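# Move bottle carrier to window bench spill tray

## Task

Pick up the empty bottle carrier from the shelved bench by the door and set it upright on the floor of the spill tray sitting on the shelved bench by the window. The carrier must never touch the floor, or the task fails. When finished, release it and move the robot away, and the carrier must stay in place on its own without the robot holding it. The robot must not topple or be left leaning, or the task fails.

## Robot and tools

Robot: TidyBot++, a wheeled base 0.54 m long, 0.50 m wide and 0.38 m tall, carrying one seven-joint arm with a two-finger gripper. The shoulder sits 0.12 m ahead of the base centre at 0.68 m height. Segments: upper arm 0.42 m, forearm 0.31 m, hand 0.31 m to the hand point. The arm begins folded with the hand down, reaching up to 0.08 m past the base front, elbow up to 1.15 m high. A downward-pointing hand reaches at most about 0.94 m height, and only near the base; lower when extended. Cameras: base_camera (pinhole, 644x364) and wrist_camera (fisheye, 644x476, looking along the hand).

Frames: base frame has its origin on the floor below the base centre, x forward, y left, z up. hand_pose, in this frame, is the point between the finger pads; its z axis runs out along the fingers and its y axis is the closing direction. The odometry frame is the base frame as it was at scene start. base_odometry counts wheel rotation only, so slipping shows as travel and drift of a few cm and degrees builds up. Heading is positive leftward, range -3.142 to 3.142. base_tilt is in degrees, positive when leaning forward or right.

execute_actions: argument actions is a list holding exactly one action (or empty, which just reports state and images). Optional cameras: list of base_camera, wrist_camera or all; omitted or null gives all, [] gives none. An action may contain base, joints, both, and optional speeds; its motions start at once and may finish at different times.
- base: exactly one key, each a relative offset from where the base last reported itself. translate_m: metres forward (+) or back, -2 to 2. strafe_m: metres left (+) or right, -2 to 2. rotate_rad: radians counter-clockwise seen from above (+), -6.3 to 6.3.
- joints: absolute targets keyed by name, in radians except the gripper. joint_1_rad any angle (whole arm about vertical; + is clockwise from above, opposite to heading). joint_2_rad shoulder -2.249 to 2.249. joint_3_rad any angle (upper-arm roll). joint_4_rad elbow -2.579 to 2.579. joint_5_rad any angle (forearm roll). joint_6_rad wrist -2.099 to 2.099. joint_7_rad any angle (hand roll; hand down, + is counter-clockwise from above; at 1.57 fingers open left-right). gripper_pos 0 (open, about 85 mm gap) to 1 (closed, squeezing ~100 N per finger); gap ≈ 85 x (1 - gripper_pos) mm. Done tolerances: ±0.039 for joints 1-4, ±0.056 for 5-7, ±0.03 gripper. Unlimited joints go the short way, so turn in steps below half a revolution.
- speeds: caps for this action only: translate_m and strafe_m 0.05-0.5 m/s, rotate_rad 0.1-1.57 rad/s (defaults are the maxima). A base move needing over 8.667 s at its cap is refused; no action runs past 15 s.
Any unknown key or out-of-range number rejects the whole call with no motion. Keys left out may keep pushing toward earlier targets.

Arm geometry with joint_1_rad=0, joint_3_rad=3.14, joint_5_rad=0 (near start): the arm is in the vertical plane of base x. Angles from vertical (+ forward): upper arm = j2, forearm = j2 - j4, hand = j2 - j4 - j6. Hand point forward of shoulder = sum of length·sin(angle); above shoulder = sum of length·cos(angle). Closed fingertips extend ~20 mm beyond the hand point.

wait: seconds 0 to 10; commands nothing and returns state and images. zoom_image: camera (base_camera or wrist_camera) and region [x0, y0, x1, y1] in pixels of that camera's latest full image, at most 504x504. finished_scene: scene = current scene number; irreversible, reports success.

Result lines: base_status and joint_status per motion: done (for base, wheels turned the amount, even if slipping), off_target (rested short, may still push), contact_stop or time_out (target dropped, holds in place), not_followed (arm targets withheld, e.g. self-collision, with a cause: line; may be retried on later actions until new valid targets). Gripper done at 1 means empty; off_target means something is held at the shown reading. on_its_own lists uncommanded motion. motor_effort: percent of max, with peak in brackets, noisy and offset. ARM HIT: arm struck base or itself. A torque fault (joints 1-4 limit 104.5 N m, 5-7 limit 51.3 N m) freezes the arm and gripper for 10 s and skips the rest of the call; the base keeps going. MOTOR HOT above 60 °C; at 75 °C an OVER-TEMPERATURE FAULT makes the arm sag and marks joints limit_stop_at_motor_heat: resend targets. Load heats motors, even while you think; the robot holds its last command during thinking.

Accuracy: friction leaves joints slightly off; to correct, send each joint its last command plus (desired minus read). hand_pose can be 1-2 cm wrong; trust images. A held load makes the arm sag; never command a joint to its current reading while holding something.

Avoid: driving with the arm snagged above ~0.8 m (tipping), pushing or pulling hard on a raised hand (wheels lift), driving the arm into furniture (torque faults), blocked base moves (they push until timeout and may report done short), dropping or slamming the carrier, letting it touch the floor. Loose objects may get brief random pushes. Fewer, shorter robot motions are better; only verify with empty actions or waits.

Each tool is called after ">>>" as name([rows], argument=value, ...), one row to a line, values as JSON.

## Session

>>> execute_actions(actions=[])

Scene clock: 0.00 s.
base_odometry: x=+0.000 y=+0.000 heading=+0.000 (m, m, rad; odometry frame)
base_tilt: forward=-0.2 right=-0.1 (deg)
base_status: not commanded
joint_positions: joint_1_rad=-0.052 joint_2_rad=-0.332 joint_3_rad=+3.134 joint_4_rad=-2.507 joint_5_rad=-0.028 joint_6_rad=-0.839 joint_7_rad=+1.530 gripper_pos=+0.000
joint_status: not commanded
motor_effort: joint_1_rad=+0 joint_2_rad=-2 joint_3_rad=-1 joint_4_rad=+16 joint_5_rad=-1 joint_6_rad=+0 joint_7_rad=+0 (%)
hand_pose: x=+0.2796 y=+0.0171 z=+0.5924 quat_wxyz=(-0.013, +0.998, +0.001, +0.064) (m; base frame)
pictures: base_camera, wrist_camera
Images, in order (width x height): base_camera 644x364, wrist_camera 644x476.

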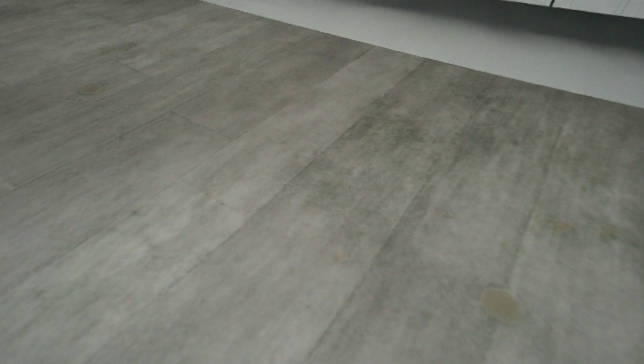

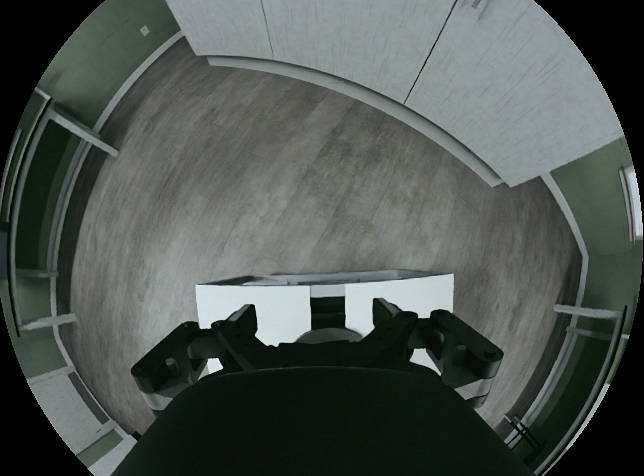

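>>> execute_actions([
  {"joints":{"joint_6_rad":0.4,"joint_1_rad":-1.8}},
], cameras=["wrist_camera"])

>>> execute_actions([
  {"joints":{"joint_1_rad":1.9}},
], cameras=["wrist_camera"])

Scene clock: 12.13 s.
base_odometry: x=+0.000 y=+0.000 heading=+0.000 (m, m, rad; odometry frame)
base_tilt: forward=-0.2 right=-0.1 (deg)
base_status: not commanded
joint_positions: joint_1_rad=-1.780 joint_2_rad=-0.332 joint_3_rad=+3.134 joint_4_rad=-2.507 joint_5_rad=-0.028 joint_6_rad=+0.378 joint_7_rad=+1.530 gripper_pos=+0.000
joint_status: all done
motor_effort: joint_1_rad=-1(0) joint_2_rad=-7(7) joint_3_rad=-1(1) joint_4_rad=+20(20) joint_5_rad=+0(0) joint_6_rad=+7(7) joint_7_rad=+0(0) (%)
hand_pose: x=+0.0291 y=+0.4152 z=+0.8315 quat_wxyz=(-0.495, +0.512, +0.591, +0.378) (m; base frame)
pictures: wrist_camera
Images, in order (width x height): wrist_camera 644x476.

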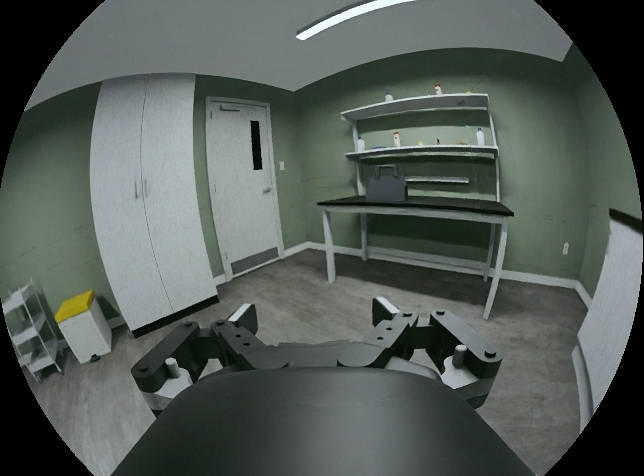

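Scene clock: 15.67 s.
base_odometry: x=+0.000 y=+0.000 heading=+0.000 (m, m, rad; odometry frame)
base_tilt: forward=-0.2 right=-0.1 (deg)
base_status: not commanded
joint_positions: joint_1_rad=-4.363 joint_2_rad=-0.332 joint_3_rad=+3.134 joint_4_rad=-2.507 joint_5_rad=-0.028 joint_6_rad=+0.378 joint_7_rad=+1.530 gripper_pos=+0.000
joint_status: all done
motor_effort: joint_1_rad=-1(1) joint_2_rad=-7(7) joint_3_rad=-1(1) joint_4_rad=+20(21) joint_5_rad=+0(1) joint_6_rad=+7(6) joint_7_rad=+0(0) (%)
hand_pose: x=-0.0247 y=-0.3998 z=+0.8315 quat_wxyz=(-0.500, -0.427, +0.655, -0.372) (m; base frame)
pictures: wrist_camera
Images, in order (width x height): wrist_camera 644x476.

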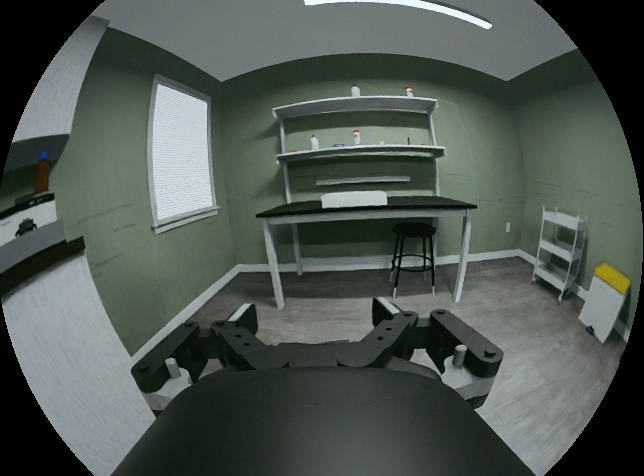

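>>> execute_actions([
  {"base":{"rotate_rad":1.13},"joints":{"joint_1_rad":0.0,"joint_2_rad":0.0,"joint_4_rad":-1.05,"joint_6_rad":-0.62,"joint_5_rad":0,"joint_3_rad":3.14,"joint_7_rad":1.57}},
], cameras=[])

>>> execute_actions([
  {"base":{"strafe_m":0.65}},
], cameras=[])

>>> execute_actions([
  {"base":{"translate_m":0.7}},
])

Scene clock: 38.33 s.
base_odometry: x=+0.000 y=+0.000 heading=+1.129 (m, m, rad; odometry frame)
base_tilt: forward=-0.2 right=-0.1 (deg)
base_status: done
joint_positions: joint_1_rad=-6.266 joint_2_rad=-0.029 joint_3_rad=+3.134 joint_4_rad=-1.066 joint_5_rad=-0.028 joint_6_rad=-0.596 joint_7_rad=+1.530 gripper_pos=+0.000
joint_status: all done
motor_effort: joint_1_rad=+0(2) joint_2_rad=-20(21) joint_3_rad=-1(2) joint_4_rad=+21(24) joint_5_rad=+0(0) joint_6_rad=+6(8) joint_7_rad=+1(0) (%)
hand_pose: x=+0.6879 y=+0.0008 z=+1.2429 quat_wxyz=(+0.024, -0.729, +0.021, -0.684) (m; base frame)
pictures: none
No camera images: the call's "cameras" was empty. Leave "cameras" out to get every camera's image.

Scene clock: 41.00 s.
base_odometry: x=-0.588 y=+0.276 heading=+1.130 (m, m, rad; odometry frame)
base_tilt: forward=-0.2 right=-0.1 (deg)
base_status: done
joint_positions: joint_1_rad=-6.270 joint_2_rad=-0.028 joint_3_rad=+3.134 joint_4_rad=-1.066 joint_5_rad=-0.027 joint_6_rad=-0.597 joint_7_rad=+1.530 gripper_pos=+0.000
joint_status: not commanded
motor_effort: joint_1_rad=+0(3) joint_2_rad=-20(21) joint_3_rad=-1(4) joint_4_rad=+21(22) joint_5_rad=+0(0) joint_6_rad=+8(7) joint_7_rad=+0(0) (%)
hand_pose: x=+0.6887 y=+0.0028 z=+1.2420 quat_wxyz=(+0.025, -0.729, +0.020, -0.684) (m; base frame)
pictures: none
No camera images: the call's "cameras" was empty. Leave "cameras" out to get every camera's image.

Scene clock: 43.77 s.
base_odometry: x=-0.290 y=+0.910 heading=+1.131 (m, m, rad; odometry frame)
base_tilt: forward=-0.2 right=-0.1 (deg)
base_status: done
joint_positions: joint_1_rad=-6.270 joint_2_rad=-0.011 joint_3_rad=+3.134 joint_4_rad=-1.063 joint_5_rad=-0.027 joint_6_rad=-0.601 joint_7_rad=+1.530 gripper_pos=+0.000
joint_status: not commanded
motor_effort: joint_1_rad=+0(0) joint_2_rad=-22(24) joint_3_rad=-1(0) joint_4_rad=+21(22) joint_5_rad=+0(1) joint_6_rad=+7(8) joint_7_rad=+0(0) (%)
hand_pose: x=+0.6975 y=+0.0027 z=+1.2327 quat_wxyz=(+0.025, -0.735, +0.020, -0.677) (m; base frame)
pictures: base_camera, wrist_camera
Images, in order (width x height): base_camera 644x364, wrist_camera 644x476.

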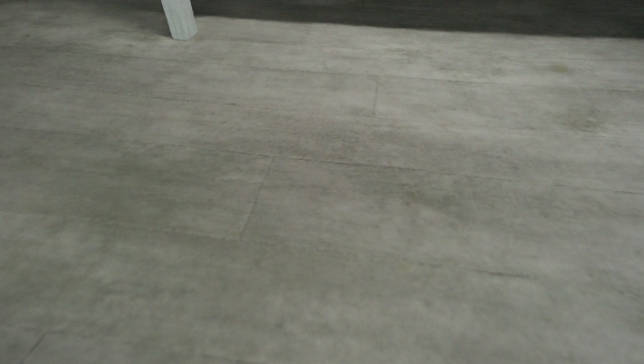

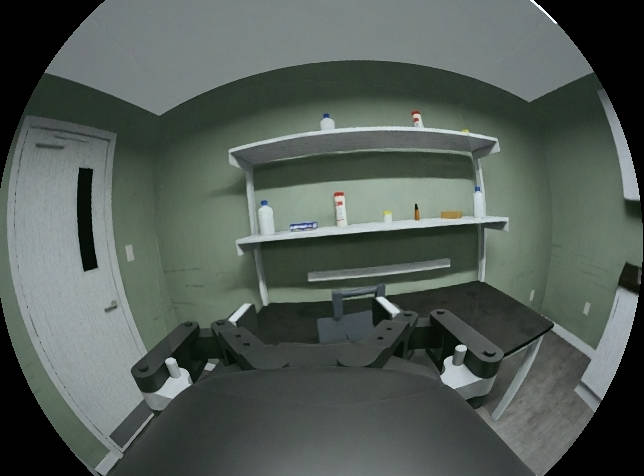

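>>> execute_actions([
  {"base":{"rotate_rad":-0.1},"joints":{"joint_2_rad":0.25,"joint_4_rad":-1.26,"joint_6_rad":-0.1,"joint_5_rad":0.03,"joint_7_rad":1.61}},
])

>>> zoom_image(camera="wrist_camera", region=[220,200,440,360])

Scene clock: 53.77 s.
base_odometry: x=-0.290 y=+0.910 heading=+1.031 (m, m, rad; odometry frame)
base_tilt: forward=-0.2 right=+0.0 (deg)
base_status: done
joint_positions: joint_1_rad=-6.275 joint_2_rad=+0.259 joint_3_rad=+3.136 joint_4_rad=-1.260 joint_5_rad=-0.001 joint_6_rad=-0.123 joint_7_rad=+1.570 gripper_pos=+0.000
joint_status: all done
motor_effort: joint_1_rad=+0(3) joint_2_rad=-33(41) joint_3_rad=-2(2) joint_4_rad=+23(26) joint_5_rad=+0(1) joint_6_rad=+7(8) joint_7_rad=-1(1) (%)
hand_pose: x=+0.8510 y=-0.0016 z=+1.0833 quat_wxyz=(+0.000, -0.731, +0.002, -0.682) (m; base frame)
pictures: base_camera, wrist_camera
Images, in order (width x height): base_camera 644x364, wrist_camera 644x476.

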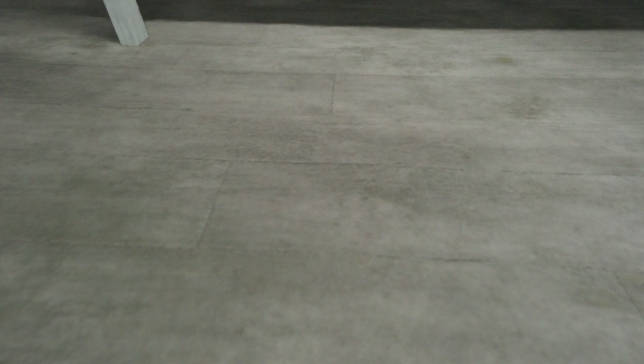

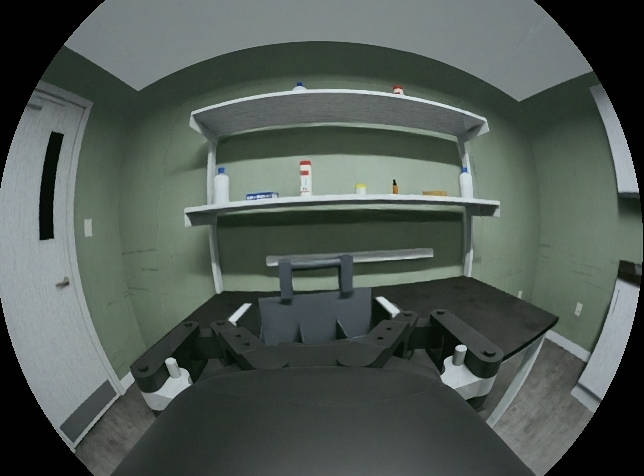

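Region (220, 200, 440, 360) of wrist_camera's 644x476 image, scaled by 2.291; it fills the top 367 rows of this view, and the rest is white.

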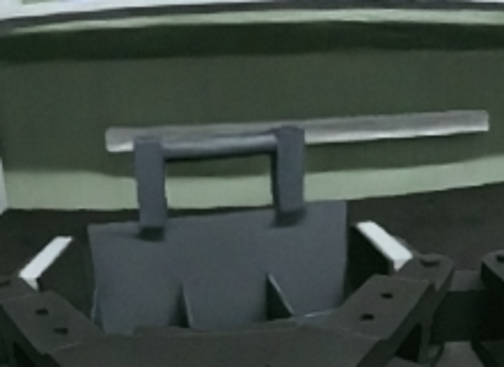

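>>> execute_actions([
  {"base":{"rotate_rad":-0.04},"joints":{"joint_2_rad":0.05,"joint_4_rad":-1.1,"joint_6_rad":-0.8,"joint_7_rad":0.04}},
], cameras=[])

>>> execute_actions([
  {"base":{"translate_m":0.2}},
])

Scene clock: 65.93 s.
base_odometry: x=-0.290 y=+0.910 heading=+0.991 (m, m, rad; odometry frame)
base_tilt: forward=-0.2 right=-0.1 (deg)
base_status: done
joint_positions: joint_1_rad=-6.275 joint_2_rad=+0.066 joint_3_rad=+3.138 joint_4_rad=-1.116 joint_5_rad=+0.000 joint_6_rad=-0.783 joint_7_rad=+0.056 gripper_pos=+0.000
joint_status: all done
motor_effort: joint_1_rad=+0(5) joint_2_rad=-24(36) joint_3_rad=-1(4) joint_4_rad=+22(25) joint_5_rad=+0(0) joint_6_rad=+7(7) joint_7_rad=+0(1) (%)
hand_pose: x=+0.7251 y=-0.0012 z=+1.1009 quat_wxyz=(+0.380, -0.603, +0.573, -0.404) (m; base frame)
pictures: none
No camera images: the call's "cameras" was empty. Leave "cameras" out to get every camera's image.

Scene clock: 67.57 s.
base_odometry: x=-0.180 y=+1.078 heading=+0.990 (m, m, rad; odometry frame)
base_tilt: forward=-0.2 right=-0.1 (deg)
base_status: done
joint_positions: joint_1_rad=-6.275 joint_2_rad=+0.061 joint_3_rad=+3.138 joint_4_rad=-1.114 joint_5_rad=+0.000 joint_6_rad=-0.784 joint_7_rad=+0.056 gripper_pos=+0.000
joint_status: not commanded
motor_effort: joint_1_rad=+0(1) joint_2_rad=-25(30) joint_3_rad=-1(2) joint_4_rad=+22(24) joint_5_rad=+1(0) joint_6_rad=+7(6) joint_7_rad=+0(0) (%)
hand_pose: x=+0.7230 y=-0.0013 z=+1.1049 quat_wxyz=(+0.382, -0.602, +0.572, -0.406) (m; base frame)
pictures: base_camera, wrist_camera
Images, in order (width x height): base_camera 644x364, wrist_camera 644x476.

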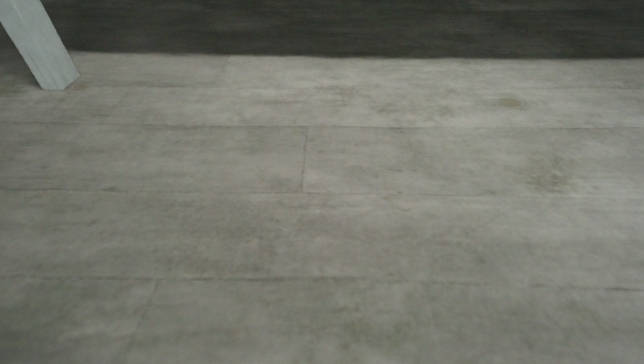

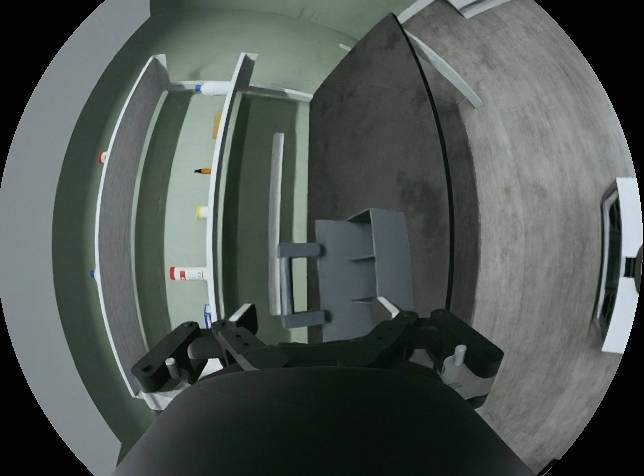

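>>> execute_actions([
  {"base":{"translate_m":0.13},"joints":{"joint_6_rad":-0.72,"joint_7_rad":-0.04}},
])

Scene clock: 75.70 s.
base_odometry: x=-0.108 y=+1.186 heading=+0.989 (m, m, rad; odometry frame)
base_tilt: forward=-0.2 right=-0.1 (deg)
base_status: done
joint_positions: joint_1_rad=-6.275 joint_2_rad=+0.061 joint_3_rad=+3.138 joint_4_rad=-1.112 joint_5_rad=+0.001 joint_6_rad=-0.738 joint_7_rad=-0.009 gripper_pos=+0.000
joint_status: all done
motor_effort: joint_1_rad=-1(1) joint_2_rad=-25(30) joint_3_rad=-1(0) joint_4_rad=+22(24) joint_5_rad=+0(0) joint_6_rad=+6(7) joint_7_rad=+0(1) (%)
hand_pose: x=+0.7277 y=-0.0014 z=+1.1202 quat_wxyz=(+0.409, -0.573, +0.581, -0.408) (m; base frame)
pictures: base_camera, wrist_camera
Images, in order (width x height): base_camera 644x364, wrist_camera 644x476.

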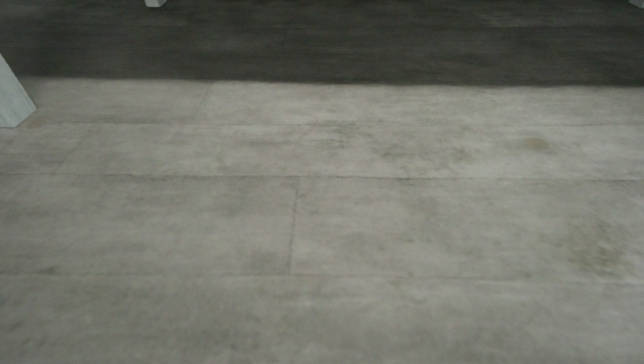

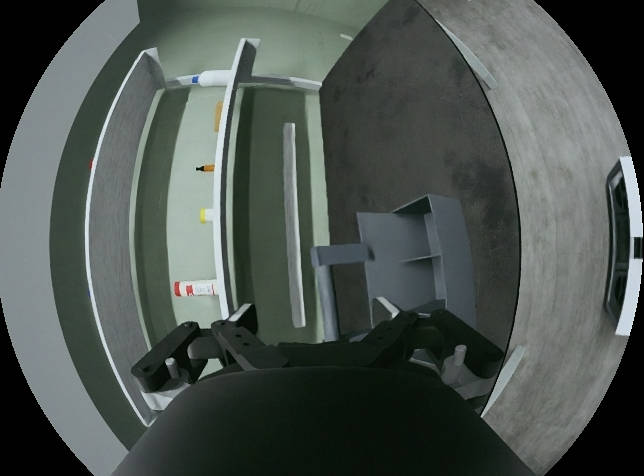

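>>> execute_actions([
  {"base":{"strafe_m":0.015},"joints":{"joint_2_rad":0.11,"joint_6_rad":-0.7,"gripper_pos":0.35}},
], cameras=[])

>>> execute_actions([
  {"base":{"translate_m":0.04},"speeds":{"translate_m":0.1}},
], cameras=["wrist_camera"])

Scene clock: 85.33 s.
base_odometry: x=-0.121 y=+1.195 heading=+0.989 (m, m, rad; odometry frame)
base_tilt: forward=-0.2 right=+0.0 (deg)
base_status: done
joint_positions: joint_1_rad=-6.278 joint_2_rad=+0.093 joint_3_rad=+3.138 joint_4_rad=-1.111 joint_5_rad=+0.003 joint_6_rad=-0.723 joint_7_rad=-0.009 gripper_pos=+0.350
joint_status: all done
motor_effort: joint_1_rad=-1(3) joint_2_rad=-26(27) joint_3_rad=-2(4) joint_4_rad=+22(23) joint_5_rad=+0(1) joint_6_rad=+6(6) joint_7_rad=+0(0) (%)
hand_pose: x=+0.7431 y=-0.0004 z=+1.1051 quat_wxyz=(+0.404, -0.578, +0.584, -0.403) (m; base frame)
pictures: none
No camera images: the call's "cameras" was empty. Leave "cameras" out to get every camera's image.

Scene clock: 86.30 s.
base_odometry: x=-0.099 y=+1.228 heading=+0.989 (m, m, rad; odometry frame)
base_tilt: forward=-0.2 right=-0.1 (deg)
base_status: done
joint_positions: joint_1_rad=-6.278 joint_2_rad=+0.099 joint_3_rad=+3.138 joint_4_rad=-1.111 joint_5_rad=+0.003 joint_6_rad=-0.721 joint_7_rad=-0.009 gripper_pos=+0.350
joint_status: not commanded
motor_effort: joint_1_rad=-1(3) joint_2_rad=-26(29) joint_3_rad=-1(3) joint_4_rad=+22(23) joint_5_rad=+0(1) joint_6_rad=+7(7) joint_7_rad=+0(1) (%)
hand_pose: x=+0.7460 y=-0.0004 z=+1.1020 quat_wxyz=(+0.403, -0.578, +0.584, -0.402) (m; base frame)
pictures: wrist_camera
Images, in order (width x height): wrist_camera 644x476.

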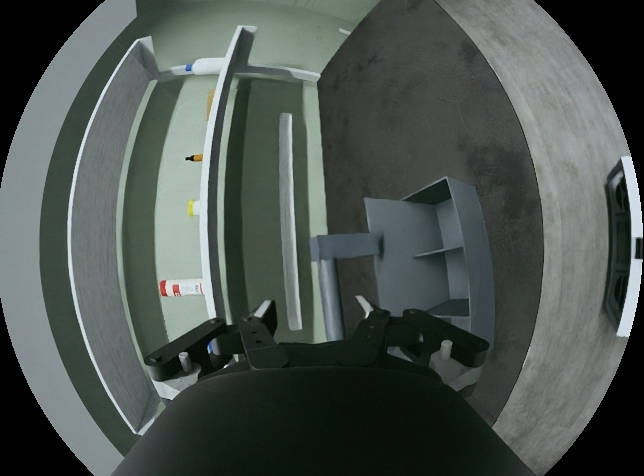

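>>> execute_actions([
  {"base":{"translate_m":0.035},"speeds":{"translate_m":0.1},"joints":{"joint_2_rad":0.13}},
], cameras=["wrist_camera"])

Scene clock: 92.57 s.
base_odometry: x=-0.080 y=+1.258 heading=+0.990 (m, m, rad; odometry frame)
base_tilt: forward=-0.2 right=-0.1 (deg)
base_status: done
joint_positions: joint_1_rad=-6.278 joint_2_rad=+0.118 joint_3_rad=+3.138 joint_4_rad=-1.111 joint_5_rad=+0.003 joint_6_rad=-0.720 joint_7_rad=-0.009 gripper_pos=+0.350
joint_status: all done
motor_effort: joint_1_rad=+0(2) joint_2_rad=-27(30) joint_3_rad=-1(3) joint_4_rad=+23(22) joint_5_rad=+0(1) joint_6_rad=+6(7) joint_7_rad=+0(0) (%)
hand_pose: x=+0.7538 y=-0.0004 z=+1.0905 quat_wxyz=(+0.398, -0.582, +0.588, -0.397) (m; base frame)
pictures: wrist_camera
Images, in order (width x height): wrist_camera 644x476.

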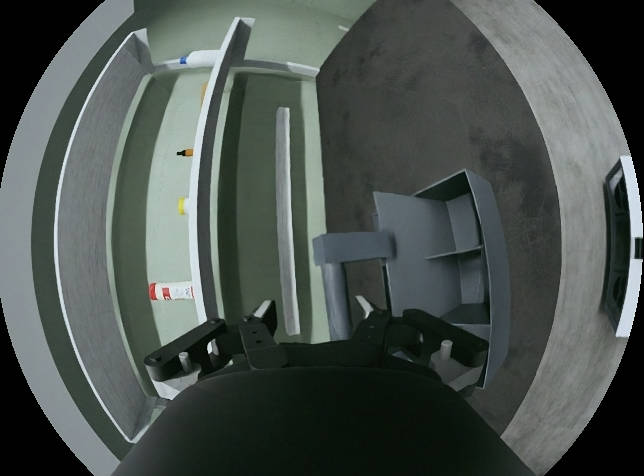

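>>> execute_actions([
  {"base":{"translate_m":0.03},"speeds":{"translate_m":0.1},"joints":{"joint_2_rad":0.165,"joint_6_rad":-0.72}},
], cameras=["wrist_camera"])

Scene clock: 99.60 s.
base_odometry: x=-0.064 y=+1.283 heading=+0.990 (m, m, rad; odometry frame)
base_tilt: forward=-0.2 right=-0.1 (deg)
base_status: done
joint_positions: joint_1_rad=-6.278 joint_2_rad=+0.157 joint_3_rad=+3.138 joint_4_rad=-1.110 joint_5_rad=+0.003 joint_6_rad=-0.720 joint_7_rad=-0.009 gripper_pos=+0.350
joint_status: all done
motor_effort: joint_1_rad=+0(2) joint_2_rad=-29(31) joint_3_rad=-1(1) joint_4_rad=+22(24) joint_5_rad=+1(1) joint_6_rad=+6(7) joint_7_rad=+0(0) (%)
hand_pose: x=+0.7692 y=-0.0005 z=+1.0657 quat_wxyz=(+0.387, -0.590, +0.595, -0.385) (m; base frame)
pictures: wrist_camera
Images, in order (width x height): wrist_camera 644x476.

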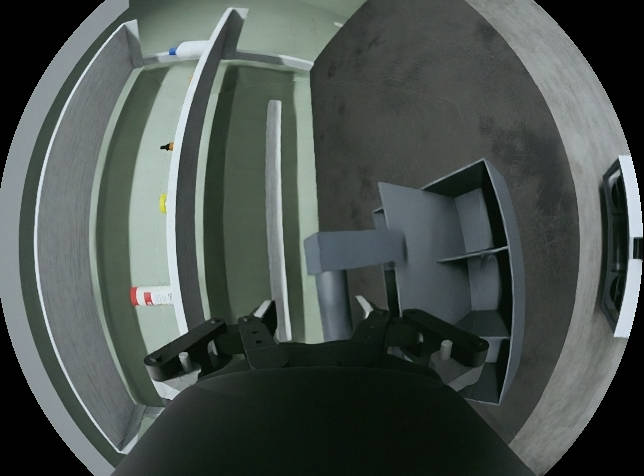

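>>> execute_actions([
  {"base":{"strafe_m":0.015},"joints":{"joint_2_rad":0.185}},
], cameras=[])

>>> execute_actions([
  {"base":{"translate_m":0.025},"speeds":{"translate_m":0.1}},
], cameras=["wrist_camera"])

Scene clock: 104.40 s.
base_odometry: x=-0.076 y=+1.292 heading=+0.990 (m, m, rad; odometry frame)
base_tilt: forward=-0.2 right=-0.1 (deg)
base_status: done
joint_positions: joint_1_rad=-6.280 joint_2_rad=+0.163 joint_3_rad=+3.138 joint_4_rad=-1.110 joint_5_rad=+0.004 joint_6_rad=-0.720 joint_7_rad=-0.009 gripper_pos=+0.350
joint_status: all done
motor_effort: joint_1_rad=+0(5) joint_2_rad=-29(31) joint_3_rad=-1(5) joint_4_rad=+23(23) joint_5_rad=+0(0) joint_6_rad=+6(6) joint_7_rad=+0(0) (%)
hand_pose: x=+0.7718 y=+0.0006 z=+1.0614 quat_wxyz=(+0.385, -0.591, +0.596, -0.383) (m; base frame)
pictures: none
No camera images: the call's "cameras" was empty. Leave "cameras" out to get every camera's image.

Scene clock: 105.20 s.
base_odometry: x=-0.063 y=+1.313 heading=+0.990 (m, m, rad; odometry frame)
base_tilt: forward=-0.2 right=+0.0 (deg)
base_status: done
joint_positions: joint_1_rad=-6.280 joint_2_rad=+0.175 joint_3_rad=+3.138 joint_4_rad=-1.110 joint_5_rad=+0.004 joint_6_rad=-0.720 joint_7_rad=-0.009 gripper_pos=+0.350
joint_status: not commanded
motor_effort: joint_1_rad=+0(3) joint_2_rad=-29(32) joint_3_rad=-2(3) joint_4_rad=+22(24) joint_5_rad=+0(1) joint_6_rad=+6(7) joint_7_rad=+1(0) (%)
hand_pose: x=+0.7763 y=+0.0006 z=+1.0538 quat_wxyz=(+0.381, -0.594, +0.598, -0.380) (m; base frame)
pictures: wrist_camera
Images, in order (width x height): wrist_camera 644x476.

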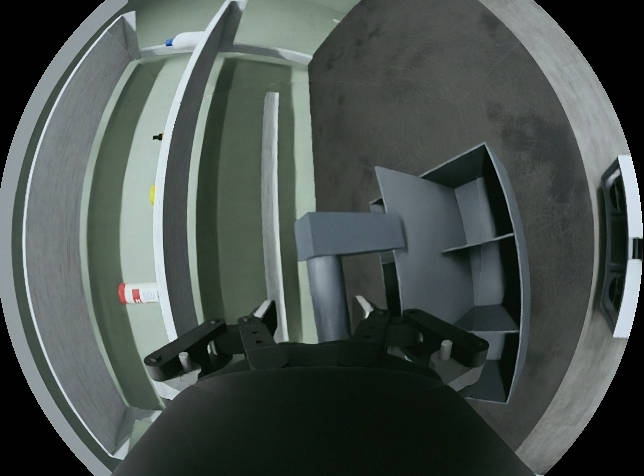

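>>> execute_actions([
  {"base":{"translate_m":0.03},"speeds":{"translate_m":0.1}},
], cameras=["wrist_camera"])

>>> zoom_image(camera="wrist_camera", region=[220,190,440,370])

Scene clock: 111.50 s.
base_odometry: x=-0.046 y=+1.338 heading=+0.990 (m, m, rad; odometry frame)
base_tilt: forward=-0.2 right=-0.1 (deg)
base_status: done
joint_positions: joint_1_rad=-6.280 joint_2_rad=+0.182 joint_3_rad=+3.138 joint_4_rad=-1.110 joint_5_rad=+0.004 joint_6_rad=-0.720 joint_7_rad=-0.009 gripper_pos=+0.350
joint_status: not commanded
motor_effort: joint_1_rad=-1(2) joint_2_rad=-30(33) joint_3_rad=-2(3) joint_4_rad=+23(25) joint_5_rad=+0(0) joint_6_rad=+6(8) joint_7_rad=+0(0) (%)
hand_pose: x=+0.7787 y=+0.0006 z=+1.0496 quat_wxyz=(+0.379, -0.595, +0.599, -0.378) (m; base frame)
pictures: wrist_camera
Images, in order (width x height): wrist_camera 644x476.

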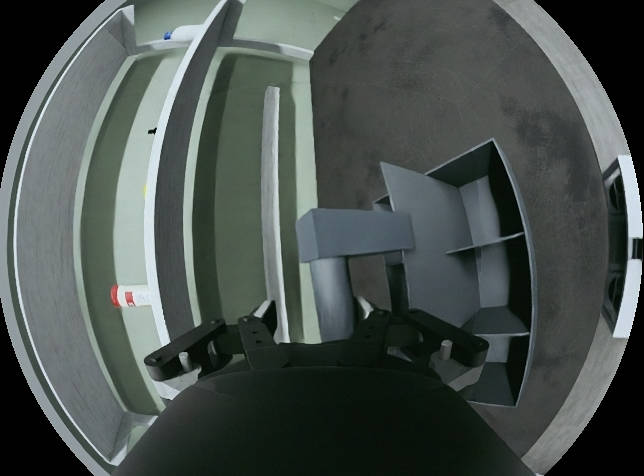

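Region (220, 190, 440, 370) of wrist_camera's 644x476 image, scaled by 2.291; it fills the top 412 rows of this view, and the rest is white.

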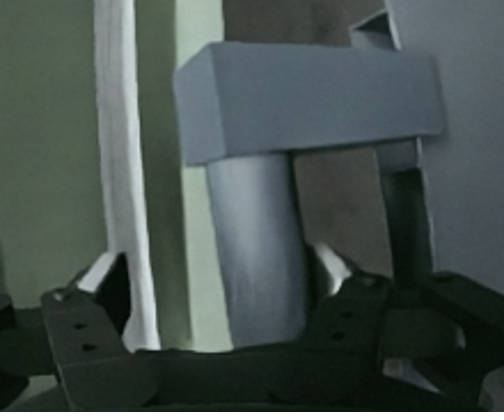

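>>> execute_actions([
  {"base":{"translate_m":0.015},"speeds":{"translate_m":0.1},"joints":{"joint_2_rad":0.21}},
], cameras=["wrist_camera"])

>>> execute_actions([
  {"joints":{"gripper_pos":1}},
], cameras=["wrist_camera"])

Scene clock: 115.97 s.
base_odometry: x=-0.038 y=+1.351 heading=+0.991 (m, m, rad; odometry frame)
base_tilt: forward=-0.2 right=-0.1 (deg)
base_status: done
joint_positions: joint_1_rad=-6.280 joint_2_rad=+0.200 joint_3_rad=+3.138 joint_4_rad=-1.109 joint_5_rad=+0.004 joint_6_rad=-0.720 joint_7_rad=-0.009 gripper_pos=+0.350
joint_status: all done
motor_effort: joint_1_rad=+0(1) joint_2_rad=-31(34) joint_3_rad=-1(0) joint_4_rad=+22(23) joint_5_rad=+0(1) joint_6_rad=+6(8) joint_7_rad=+0(0) (%)
hand_pose: x=+0.7855 y=+0.0006 z=+1.0373 quat_wxyz=(+0.374, -0.598, +0.603, -0.372) (m; base frame)
pictures: wrist_camera
Images, in order (width x height): wrist_camera 644x476.

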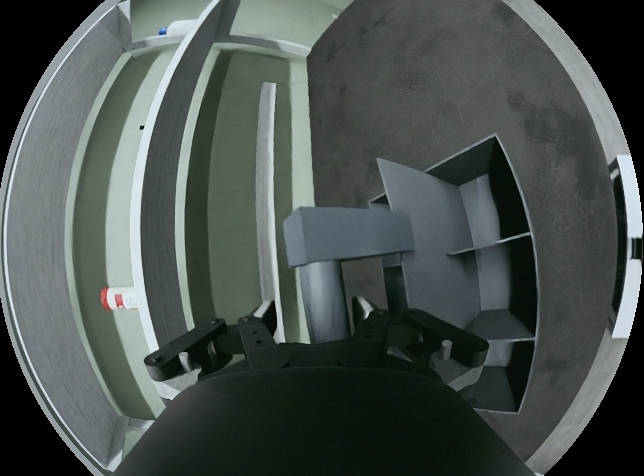

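Scene clock: 116.87 s.
base_odometry: x=-0.038 y=+1.351 heading=+0.991 (m, m, rad; odometry frame)
base_tilt: forward=-0.2 right=-0.1 (deg)
base_status: not commanded
joint_positions: joint_1_rad=-6.280 joint_2_rad=+0.207 joint_3_rad=+3.138 joint_4_rad=-1.110 joint_5_rad=+0.008 joint_6_rad=-0.719 joint_7_rad=-0.009 gripper_pos=+0.767
joint_status: gripper_pos off_target (ended at +0.767, target +1.000)
motor_effort: joint_1_rad=-1(3) joint_2_rad=-33(37) joint_3_rad=-2(4) joint_4_rad=+25(27) joint_5_rad=+0(3) joint_6_rad=+8(9) joint_7_rad=-1(2) (%)
hand_pose: x=+0.7880 y=-0.0004 z=+1.0325 quat_wxyz=(+0.370, -0.600, +0.604, -0.372) (m; base frame)
pictures: wrist_camera
Images, in order (width x height): wrist_camera 644x476.

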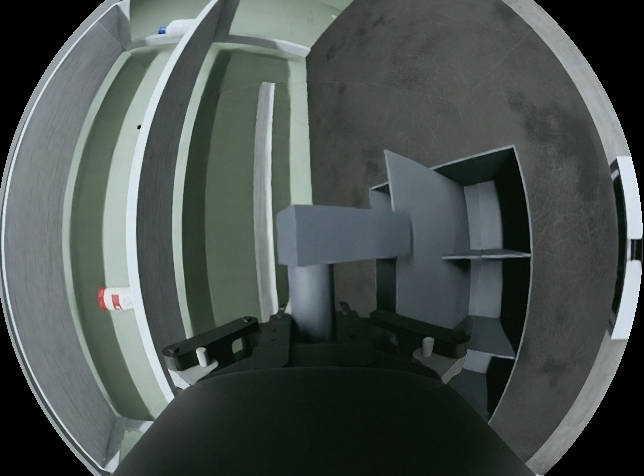

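>>> execute_actions([
  {"joints":{"joint_2_rad":0.1,"joint_4_rad":-0.85,"joint_6_rad":-1.0}},
], cameras=["wrist_camera"])

>>> execute_actions([
  {"joints":{"joint_2_rad":-0.1,"joint_4_rad":-0.85,"joint_6_rad":-1.17},"base":{"translate_m":-0.2},"speeds":{"translate_m":0.2}},
], cameras=["wrist_camera"])

Scene clock: 124.63 s.
base_odometry: x=-0.038 y=+1.351 heading=+0.991 (m, m, rad; odometry frame)
base_tilt: forward=-0.1 right=-0.1 (deg)
base_status: not commanded
joint_positions: joint_1_rad=-6.280 joint_2_rad=+0.125 joint_3_rad=+3.138 joint_4_rad=-0.876 joint_5_rad=+0.008 joint_6_rad=-0.994 joint_7_rad=-0.009 gripper_pos=+0.767
joint_status: all done
motor_effort: joint_1_rad=+0(0) joint_2_rad=-28(38) joint_3_rad=-1(2) joint_4_rad=+23(27) joint_5_rad=+0(1) joint_6_rad=+8(9) joint_7_rad=+0(1) (%)
hand_pose: x=+0.7197 y=-0.0008 z=+1.1407 quat_wxyz=(+0.382, -0.591, +0.597, -0.384) (m; base frame)
pictures: wrist_camera
Images, in order (width x height): wrist_camera 644x476.

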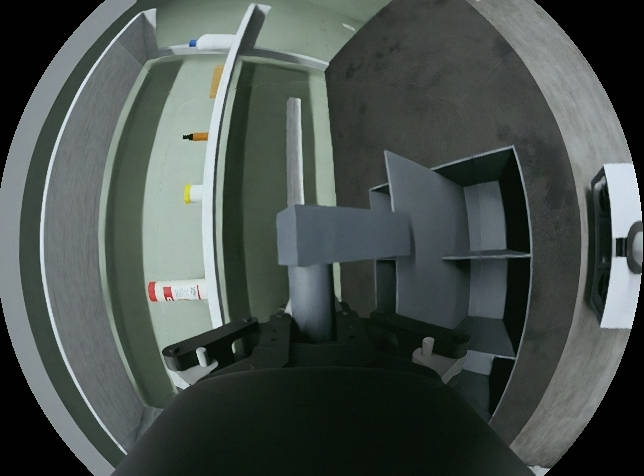

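Scene clock: 126.43 s.
base_odometry: x=-0.148 y=+1.183 heading=+0.991 (m, m, rad; odometry frame)
base_tilt: forward=-0.2 right=-0.1 (deg)
base_status: done
joint_positions: joint_1_rad=-6.280 joint_2_rad=-0.093 joint_3_rad=+3.138 joint_4_rad=-0.870 joint_5_rad=+0.011 joint_6_rad=-1.168 joint_7_rad=-0.009 gripper_pos=+0.767
joint_status: all done
motor_effort: joint_1_rad=+0(2) joint_2_rad=-17(37) joint_3_rad=-1(3) joint_4_rad=+21(26) joint_5_rad=+1(1) joint_6_rad=+10(11) joint_7_rad=+0(0) (%)
hand_pose: x=+0.5900 y=-0.0012 z=+1.2109 quat_wxyz=(+0.396, -0.581, +0.587, -0.400) (m; base frame)
pictures: wrist_camera
Images, in order (width x height): wrist_camera 644x476.

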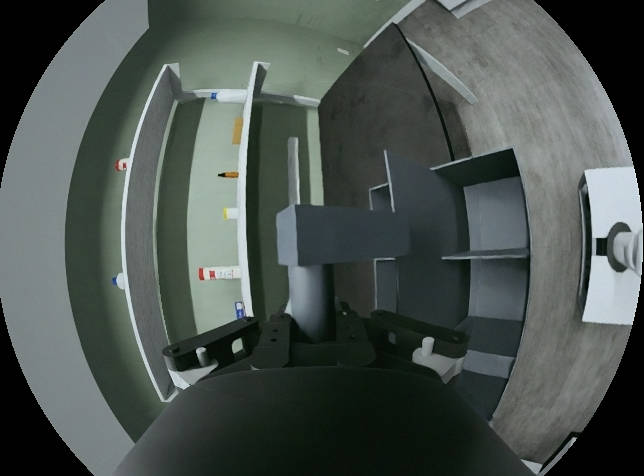

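>>> execute_actions([
  {"base":{"translate_m":-1.0}},
], cameras=[])

>>> execute_actions([
  {"base":{"rotate_rad":-3.14},"speeds":{"rotate_rad":0.9}},
], cameras=[])

>>> execute_actions([
  {"base":{"strafe_m":0.9}},
])

Scene clock: 147.47 s.
base_odometry: x=-0.697 y=+0.347 heading=+0.991 (m, m, rad; odometry frame)
base_tilt: forward=-0.2 right=-0.1 (deg)
base_status: done
joint_positions: joint_1_rad=-6.280 joint_2_rad=-0.089 joint_3_rad=+3.138 joint_4_rad=-0.870 joint_5_rad=+0.011 joint_6_rad=-1.171 joint_7_rad=-0.009 gripper_pos=+0.767
joint_status: not commanded
motor_effort: joint_1_rad=+0(1) joint_2_rad=-17(22) joint_3_rad=-1(1) joint_4_rad=+22(23) joint_5_rad=+0(1) joint_6_rad=+9(10) joint_7_rad=+0(0) (%)
hand_pose: x=+0.5920 y=-0.0012 z=+1.2081 quat_wxyz=(+0.394, -0.583, +0.589, -0.398) (m; base frame)
pictures: none
No camera images: the call's "cameras" was empty. Leave "cameras" out to get every camera's image.

Scene clock: 151.87 s.
base_odometry: x=-0.697 y=+0.347 heading=-2.148 (m, m, rad; odometry frame)
base_tilt: forward=-0.2 right=-0.1 (deg)
base_status: done
joint_positions: joint_1_rad=-6.281 joint_2_rad=-0.089 joint_3_rad=+3.138 joint_4_rad=-0.870 joint_5_rad=+0.011 joint_6_rad=-1.171 joint_7_rad=-0.009 gripper_pos=+0.767
joint_status: not commanded
motor_effort: joint_1_rad=+0(3) joint_2_rad=-18(20) joint_3_rad=-1(3) joint_4_rad=+22(22) joint_5_rad=+0(3) joint_6_rad=+10(9) joint_7_rad=+0(1) (%)
hand_pose: x=+0.5920 y=-0.0011 z=+1.2081 quat_wxyz=(+0.394, -0.583, +0.589, -0.398) (m; base frame)
pictures: none
No camera images: the call's "cameras" was empty. Leave "cameras" out to get every camera's image.

Scene clock: 155.03 s.
base_odometry: x=+0.057 y=-0.146 heading=-2.149 (m, m, rad; odometry frame)
base_tilt: forward=-0.2 right=-0.1 (deg)
base_status: done
joint_positions: joint_1_rad=-6.281 joint_2_rad=-0.089 joint_3_rad=+3.138 joint_4_rad=-0.870 joint_5_rad=+0.012 joint_6_rad=-1.171 joint_7_rad=-0.009 gripper_pos=+0.767
joint_status: not commanded
motor_effort: joint_1_rad=+0(1) joint_2_rad=-18(20) joint_3_rad=-1(1) joint_4_rad=+22(23) joint_5_rad=+0(1) joint_6_rad=+9(9) joint_7_rad=+0(0) (%)
hand_pose: x=+0.5920 y=-0.0015 z=+1.2081 quat_wxyz=(+0.394, -0.583, +0.589, -0.398) (m; base frame)
pictures: base_camera, wrist_camera
Images, in order (width x height): base_camera 644x364, wrist_camera 644x476.

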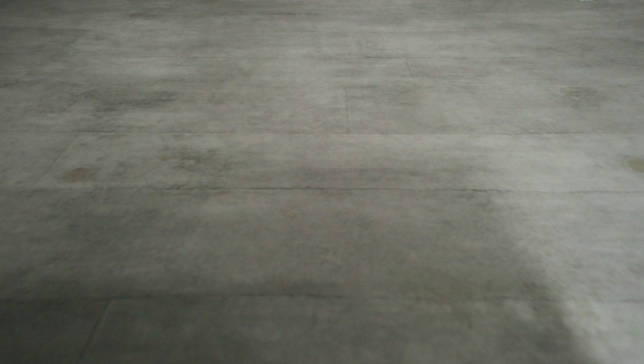

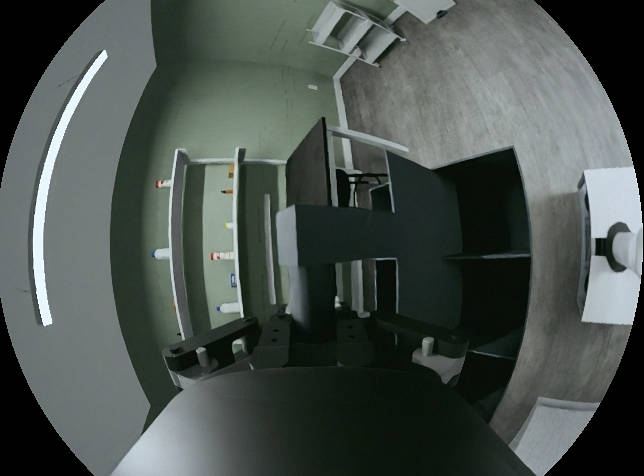

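>>> execute_actions([
  {"base":{"translate_m":0.8},"joints":{"joint_1_rad":-0.35}},
])

Scene clock: 163.87 s.
base_odometry: x=-0.380 y=-0.816 heading=-2.149 (m, m, rad; odometry frame)
base_tilt: forward=-0.2 right=-0.1 (deg)
base_status: done
joint_positions: joint_1_rad=-6.615 joint_2_rad=-0.087 joint_3_rad=+3.138 joint_4_rad=-0.870 joint_5_rad=+0.012 joint_6_rad=-1.172 joint_7_rad=-0.009 gripper_pos=+0.767
joint_status: all done
motor_effort: joint_1_rad=-1(1) joint_2_rad=-18(22) joint_3_rad=-1(0) joint_4_rad=+21(22) joint_5_rad=+0(0) joint_6_rad=+10(10) joint_7_rad=+0(0) (%)
hand_pose: x=+0.5671 y=+0.1544 z=+1.2068 quat_wxyz=(+0.454, -0.673, +0.484, -0.326) (m; base frame)
pictures: base_camera, wrist_camera
Images, in order (width x height): base_camera 644x364, wrist_camera 644x476.

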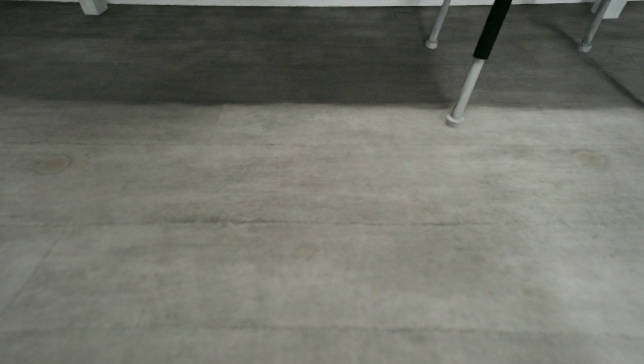

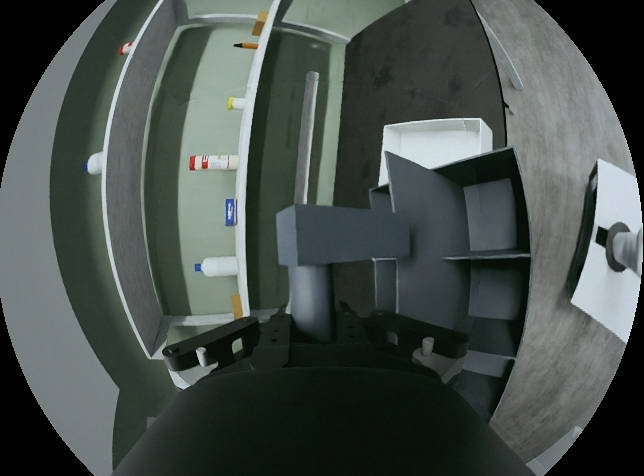

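>>> execute_actions([
  {"base":{"strafe_m":0.12},"joints":{"joint_1_rad":-0.8}},
], cameras=["wrist_camera"])

Scene clock: 174.67 s.
base_odometry: x=-0.280 y=-0.882 heading=-2.149 (m, m, rad; odometry frame)
base_tilt: forward=-0.2 right=-0.1 (deg)
base_status: done
joint_positions: joint_1_rad=-7.064 joint_2_rad=-0.086 joint_3_rad=+3.138 joint_4_rad=-0.870 joint_5_rad=+0.013 joint_6_rad=-1.173 joint_7_rad=-0.009 gripper_pos=+0.767
joint_status: all done
motor_effort: joint_1_rad=+0(2) joint_2_rad=-19(21) joint_3_rad=-1(4) joint_4_rad=+22(22) joint_5_rad=+1(2) joint_6_rad=+9(10) joint_7_rad=+0(0) (%)
hand_pose: x=+0.4561 y=+0.3334 z=+1.2064 quat_wxyz=(+0.514, -0.764, +0.322, -0.217) (m; base frame)
pictures: wrist_camera
Images, in order (width x height): wrist_camera 644x476.

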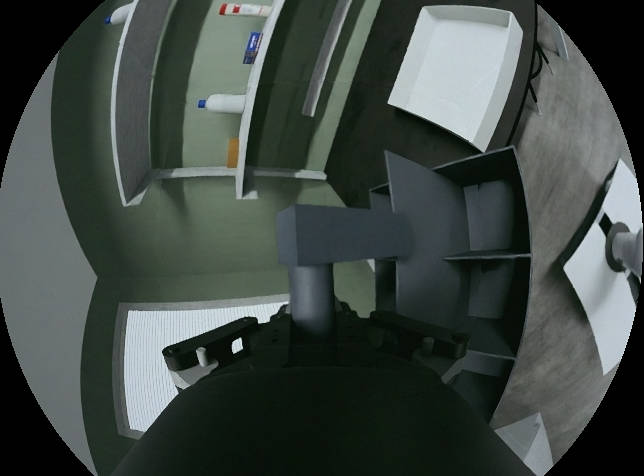

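>>> execute_actions([
  {"joints":{"joint_1_rad":0}},
], cameras=[])

>>> execute_actions([
  {"base":{"translate_m":0.05},"speeds":{"translate_m":0.1},"joints":{"joint_2_rad":0.07,"joint_4_rad":-0.68,"joint_6_rad":-1.25}},
])

Scene clock: 187.10 s.
base_odometry: x=-0.280 y=-0.882 heading=-2.149 (m, m, rad; odometry frame)
base_tilt: forward=-0.2 right=-0.1 (deg)
base_status: not commanded
joint_positions: joint_1_rad=-6.301 joint_2_rad=-0.086 joint_3_rad=+3.138 joint_4_rad=-0.870 joint_5_rad=+0.013 joint_6_rad=-1.173 joint_7_rad=-0.009 gripper_pos=+0.767
joint_status: all done
motor_effort: joint_1_rad=-1(2) joint_2_rad=-18(19) joint_3_rad=-1(0) joint_4_rad=+22(22) joint_5_rad=+0(1) joint_6_rad=+9(9) joint_7_rad=+0(0) (%)
hand_pose: x=+0.5931 y=+0.0081 z=+1.2064 quat_wxyz=(+0.396, -0.590, +0.584, -0.393) (m; base frame)
pictures: none
No camera images: the call's "cameras" was empty. Leave "cameras" out to get every camera's image.

Scene clock: 188.53 s.
base_odometry: x=-0.307 y=-0.924 heading=-2.149 (m, m, rad; odometry frame)
base_tilt: forward=-0.2 right=-0.1 (deg)
base_status: done
joint_positions: joint_1_rad=-6.301 joint_2_rad=+0.092 joint_3_rad=+3.138 joint_4_rad=-0.711 joint_5_rad=+0.013 joint_6_rad=-1.246 joint_7_rad=-0.009 gripper_pos=+0.767
joint_status: all done
motor_effort: joint_1_rad=-1(1) joint_2_rad=-26(31) joint_3_rad=-1(0) joint_4_rad=+21(23) joint_5_rad=+0(0) joint_6_rad=+8(9) joint_7_rad=+0(0) (%)
hand_pose: x=+0.6600 y=+0.0091 z=+1.1761 quat_wxyz=(+0.369, -0.607, +0.601, -0.366) (m; base frame)
pictures: base_camera, wrist_camera
Images, in order (width x height): base_camera 644x364, wrist_camera 644x476.

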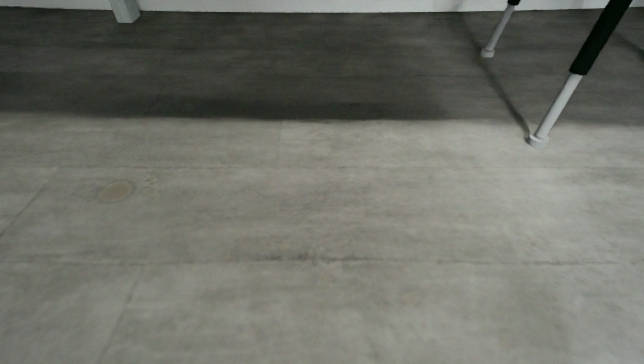

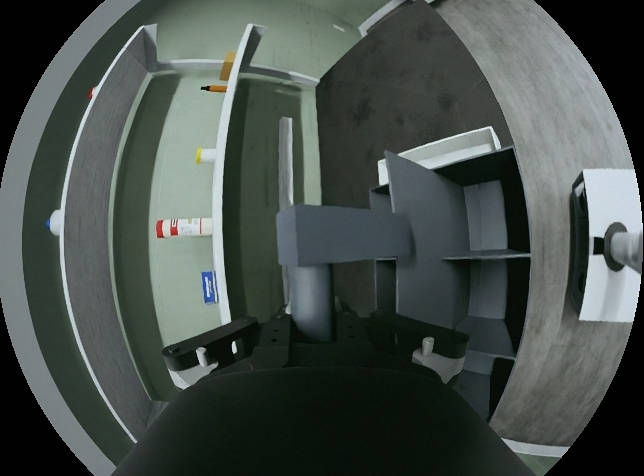

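>>> execute_actions([
  {"base":{"translate_m":0.09},"speeds":{"translate_m":0.1},"joints":{"joint_6_rad":-1.23}},
], cameras=["wrist_camera"])

>>> execute_actions([
  {"base":{"translate_m":-0.04},"speeds":{"translate_m":0.05},"joints":{"joint_2_rad":0.07,"joint_4_rad":-0.96,"joint_6_rad":-0.97}},
], cameras=["wrist_camera"])

Scene clock: 200.73 s.
base_odometry: x=-0.356 y=-0.999 heading=-2.148 (m, m, rad; odometry frame)
base_tilt: forward=-0.2 right=-0.1 (deg)
base_status: done
joint_positions: joint_1_rad=-6.301 joint_2_rad=+0.091 joint_3_rad=+3.138 joint_4_rad=-0.711 joint_5_rad=+0.013 joint_6_rad=-1.246 joint_7_rad=-0.009 gripper_pos=+0.767
joint_status: all done
motor_effort: joint_1_rad=-1(1) joint_2_rad=-25(30) joint_3_rad=-2(0) joint_4_rad=+21(24) joint_5_rad=+0(1) joint_6_rad=+9(9) joint_7_rad=+0(1) (%)
hand_pose: x=+0.6594 y=+0.0091 z=+1.1769 quat_wxyz=(+0.369, -0.607, +0.601, -0.367) (m; base frame)
pictures: wrist_camera
Images, in order (width x height): wrist_camera 644x476.

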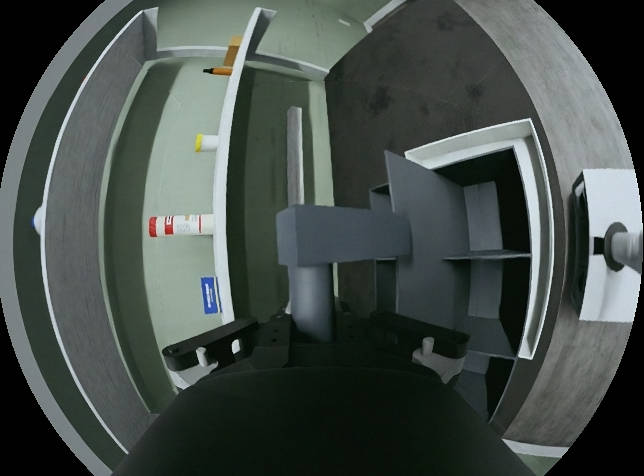

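Scene clock: 202.10 s.
base_odometry: x=-0.334 y=-0.966 heading=-2.149 (m, m, rad; odometry frame)
base_tilt: forward=-0.2 right=-0.1 (deg)
base_status: done
joint_positions: joint_1_rad=-6.301 joint_2_rad=+0.089 joint_3_rad=+3.138 joint_4_rad=-0.966 joint_5_rad=+0.013 joint_6_rad=-1.009 joint_7_rad=-0.009 gripper_pos=+0.767
joint_status: all done
motor_effort: joint_1_rad=-1(1) joint_2_rad=-28(34) joint_3_rad=-2(0) joint_4_rad=+24(25) joint_5_rad=+0(1) joint_6_rad=+9(9) joint_7_rad=+0(0) (%)
hand_pose: x=+0.7039 y=+0.0104 z=+1.1087 quat_wxyz=(+0.364, -0.611, +0.603, -0.362) (m; base frame)
pictures: wrist_camera
Images, in order (width x height): wrist_camera 644x476.

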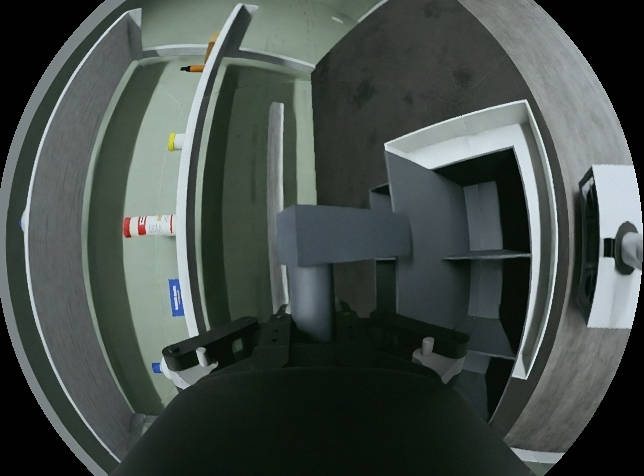

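>>> execute_actions([
  {"base":{"translate_m":0.015},"speeds":{"translate_m":0.05},"joints":{"joint_4_rad":-1.16,"joint_6_rad":-0.74}},
], cameras=["wrist_camera"])

Scene clock: 207.30 s.
base_odometry: x=-0.342 y=-0.978 heading=-2.148 (m, m, rad; odometry frame)
base_tilt: forward=-0.2 right=-0.1 (deg)
base_status: done
joint_positions: joint_1_rad=-6.298 joint_2_rad=+0.074 joint_3_rad=+3.138 joint_4_rad=-1.129 joint_5_rad=+0.013 joint_6_rad=-0.760 joint_7_rad=-0.013 gripper_pos=+0.767
joint_status: all done
motor_effort: joint_1_rad=-2(2) joint_2_rad=-21(30) joint_3_rad=-2(3) joint_4_rad=+20(25) joint_5_rad=+2(2) joint_6_rad=+7(9) joint_7_rad=+2(3) (%)
hand_pose: x=+0.7310 y=+0.0097 z=+1.0952 quat_wxyz=(+0.395, -0.591, +0.585, -0.391) (m; base frame)
pictures: wrist_camera
Images, in order (width x height): wrist_camera 644x476.

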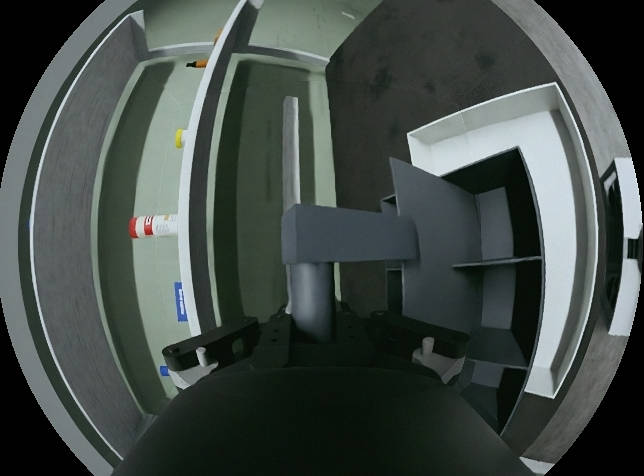

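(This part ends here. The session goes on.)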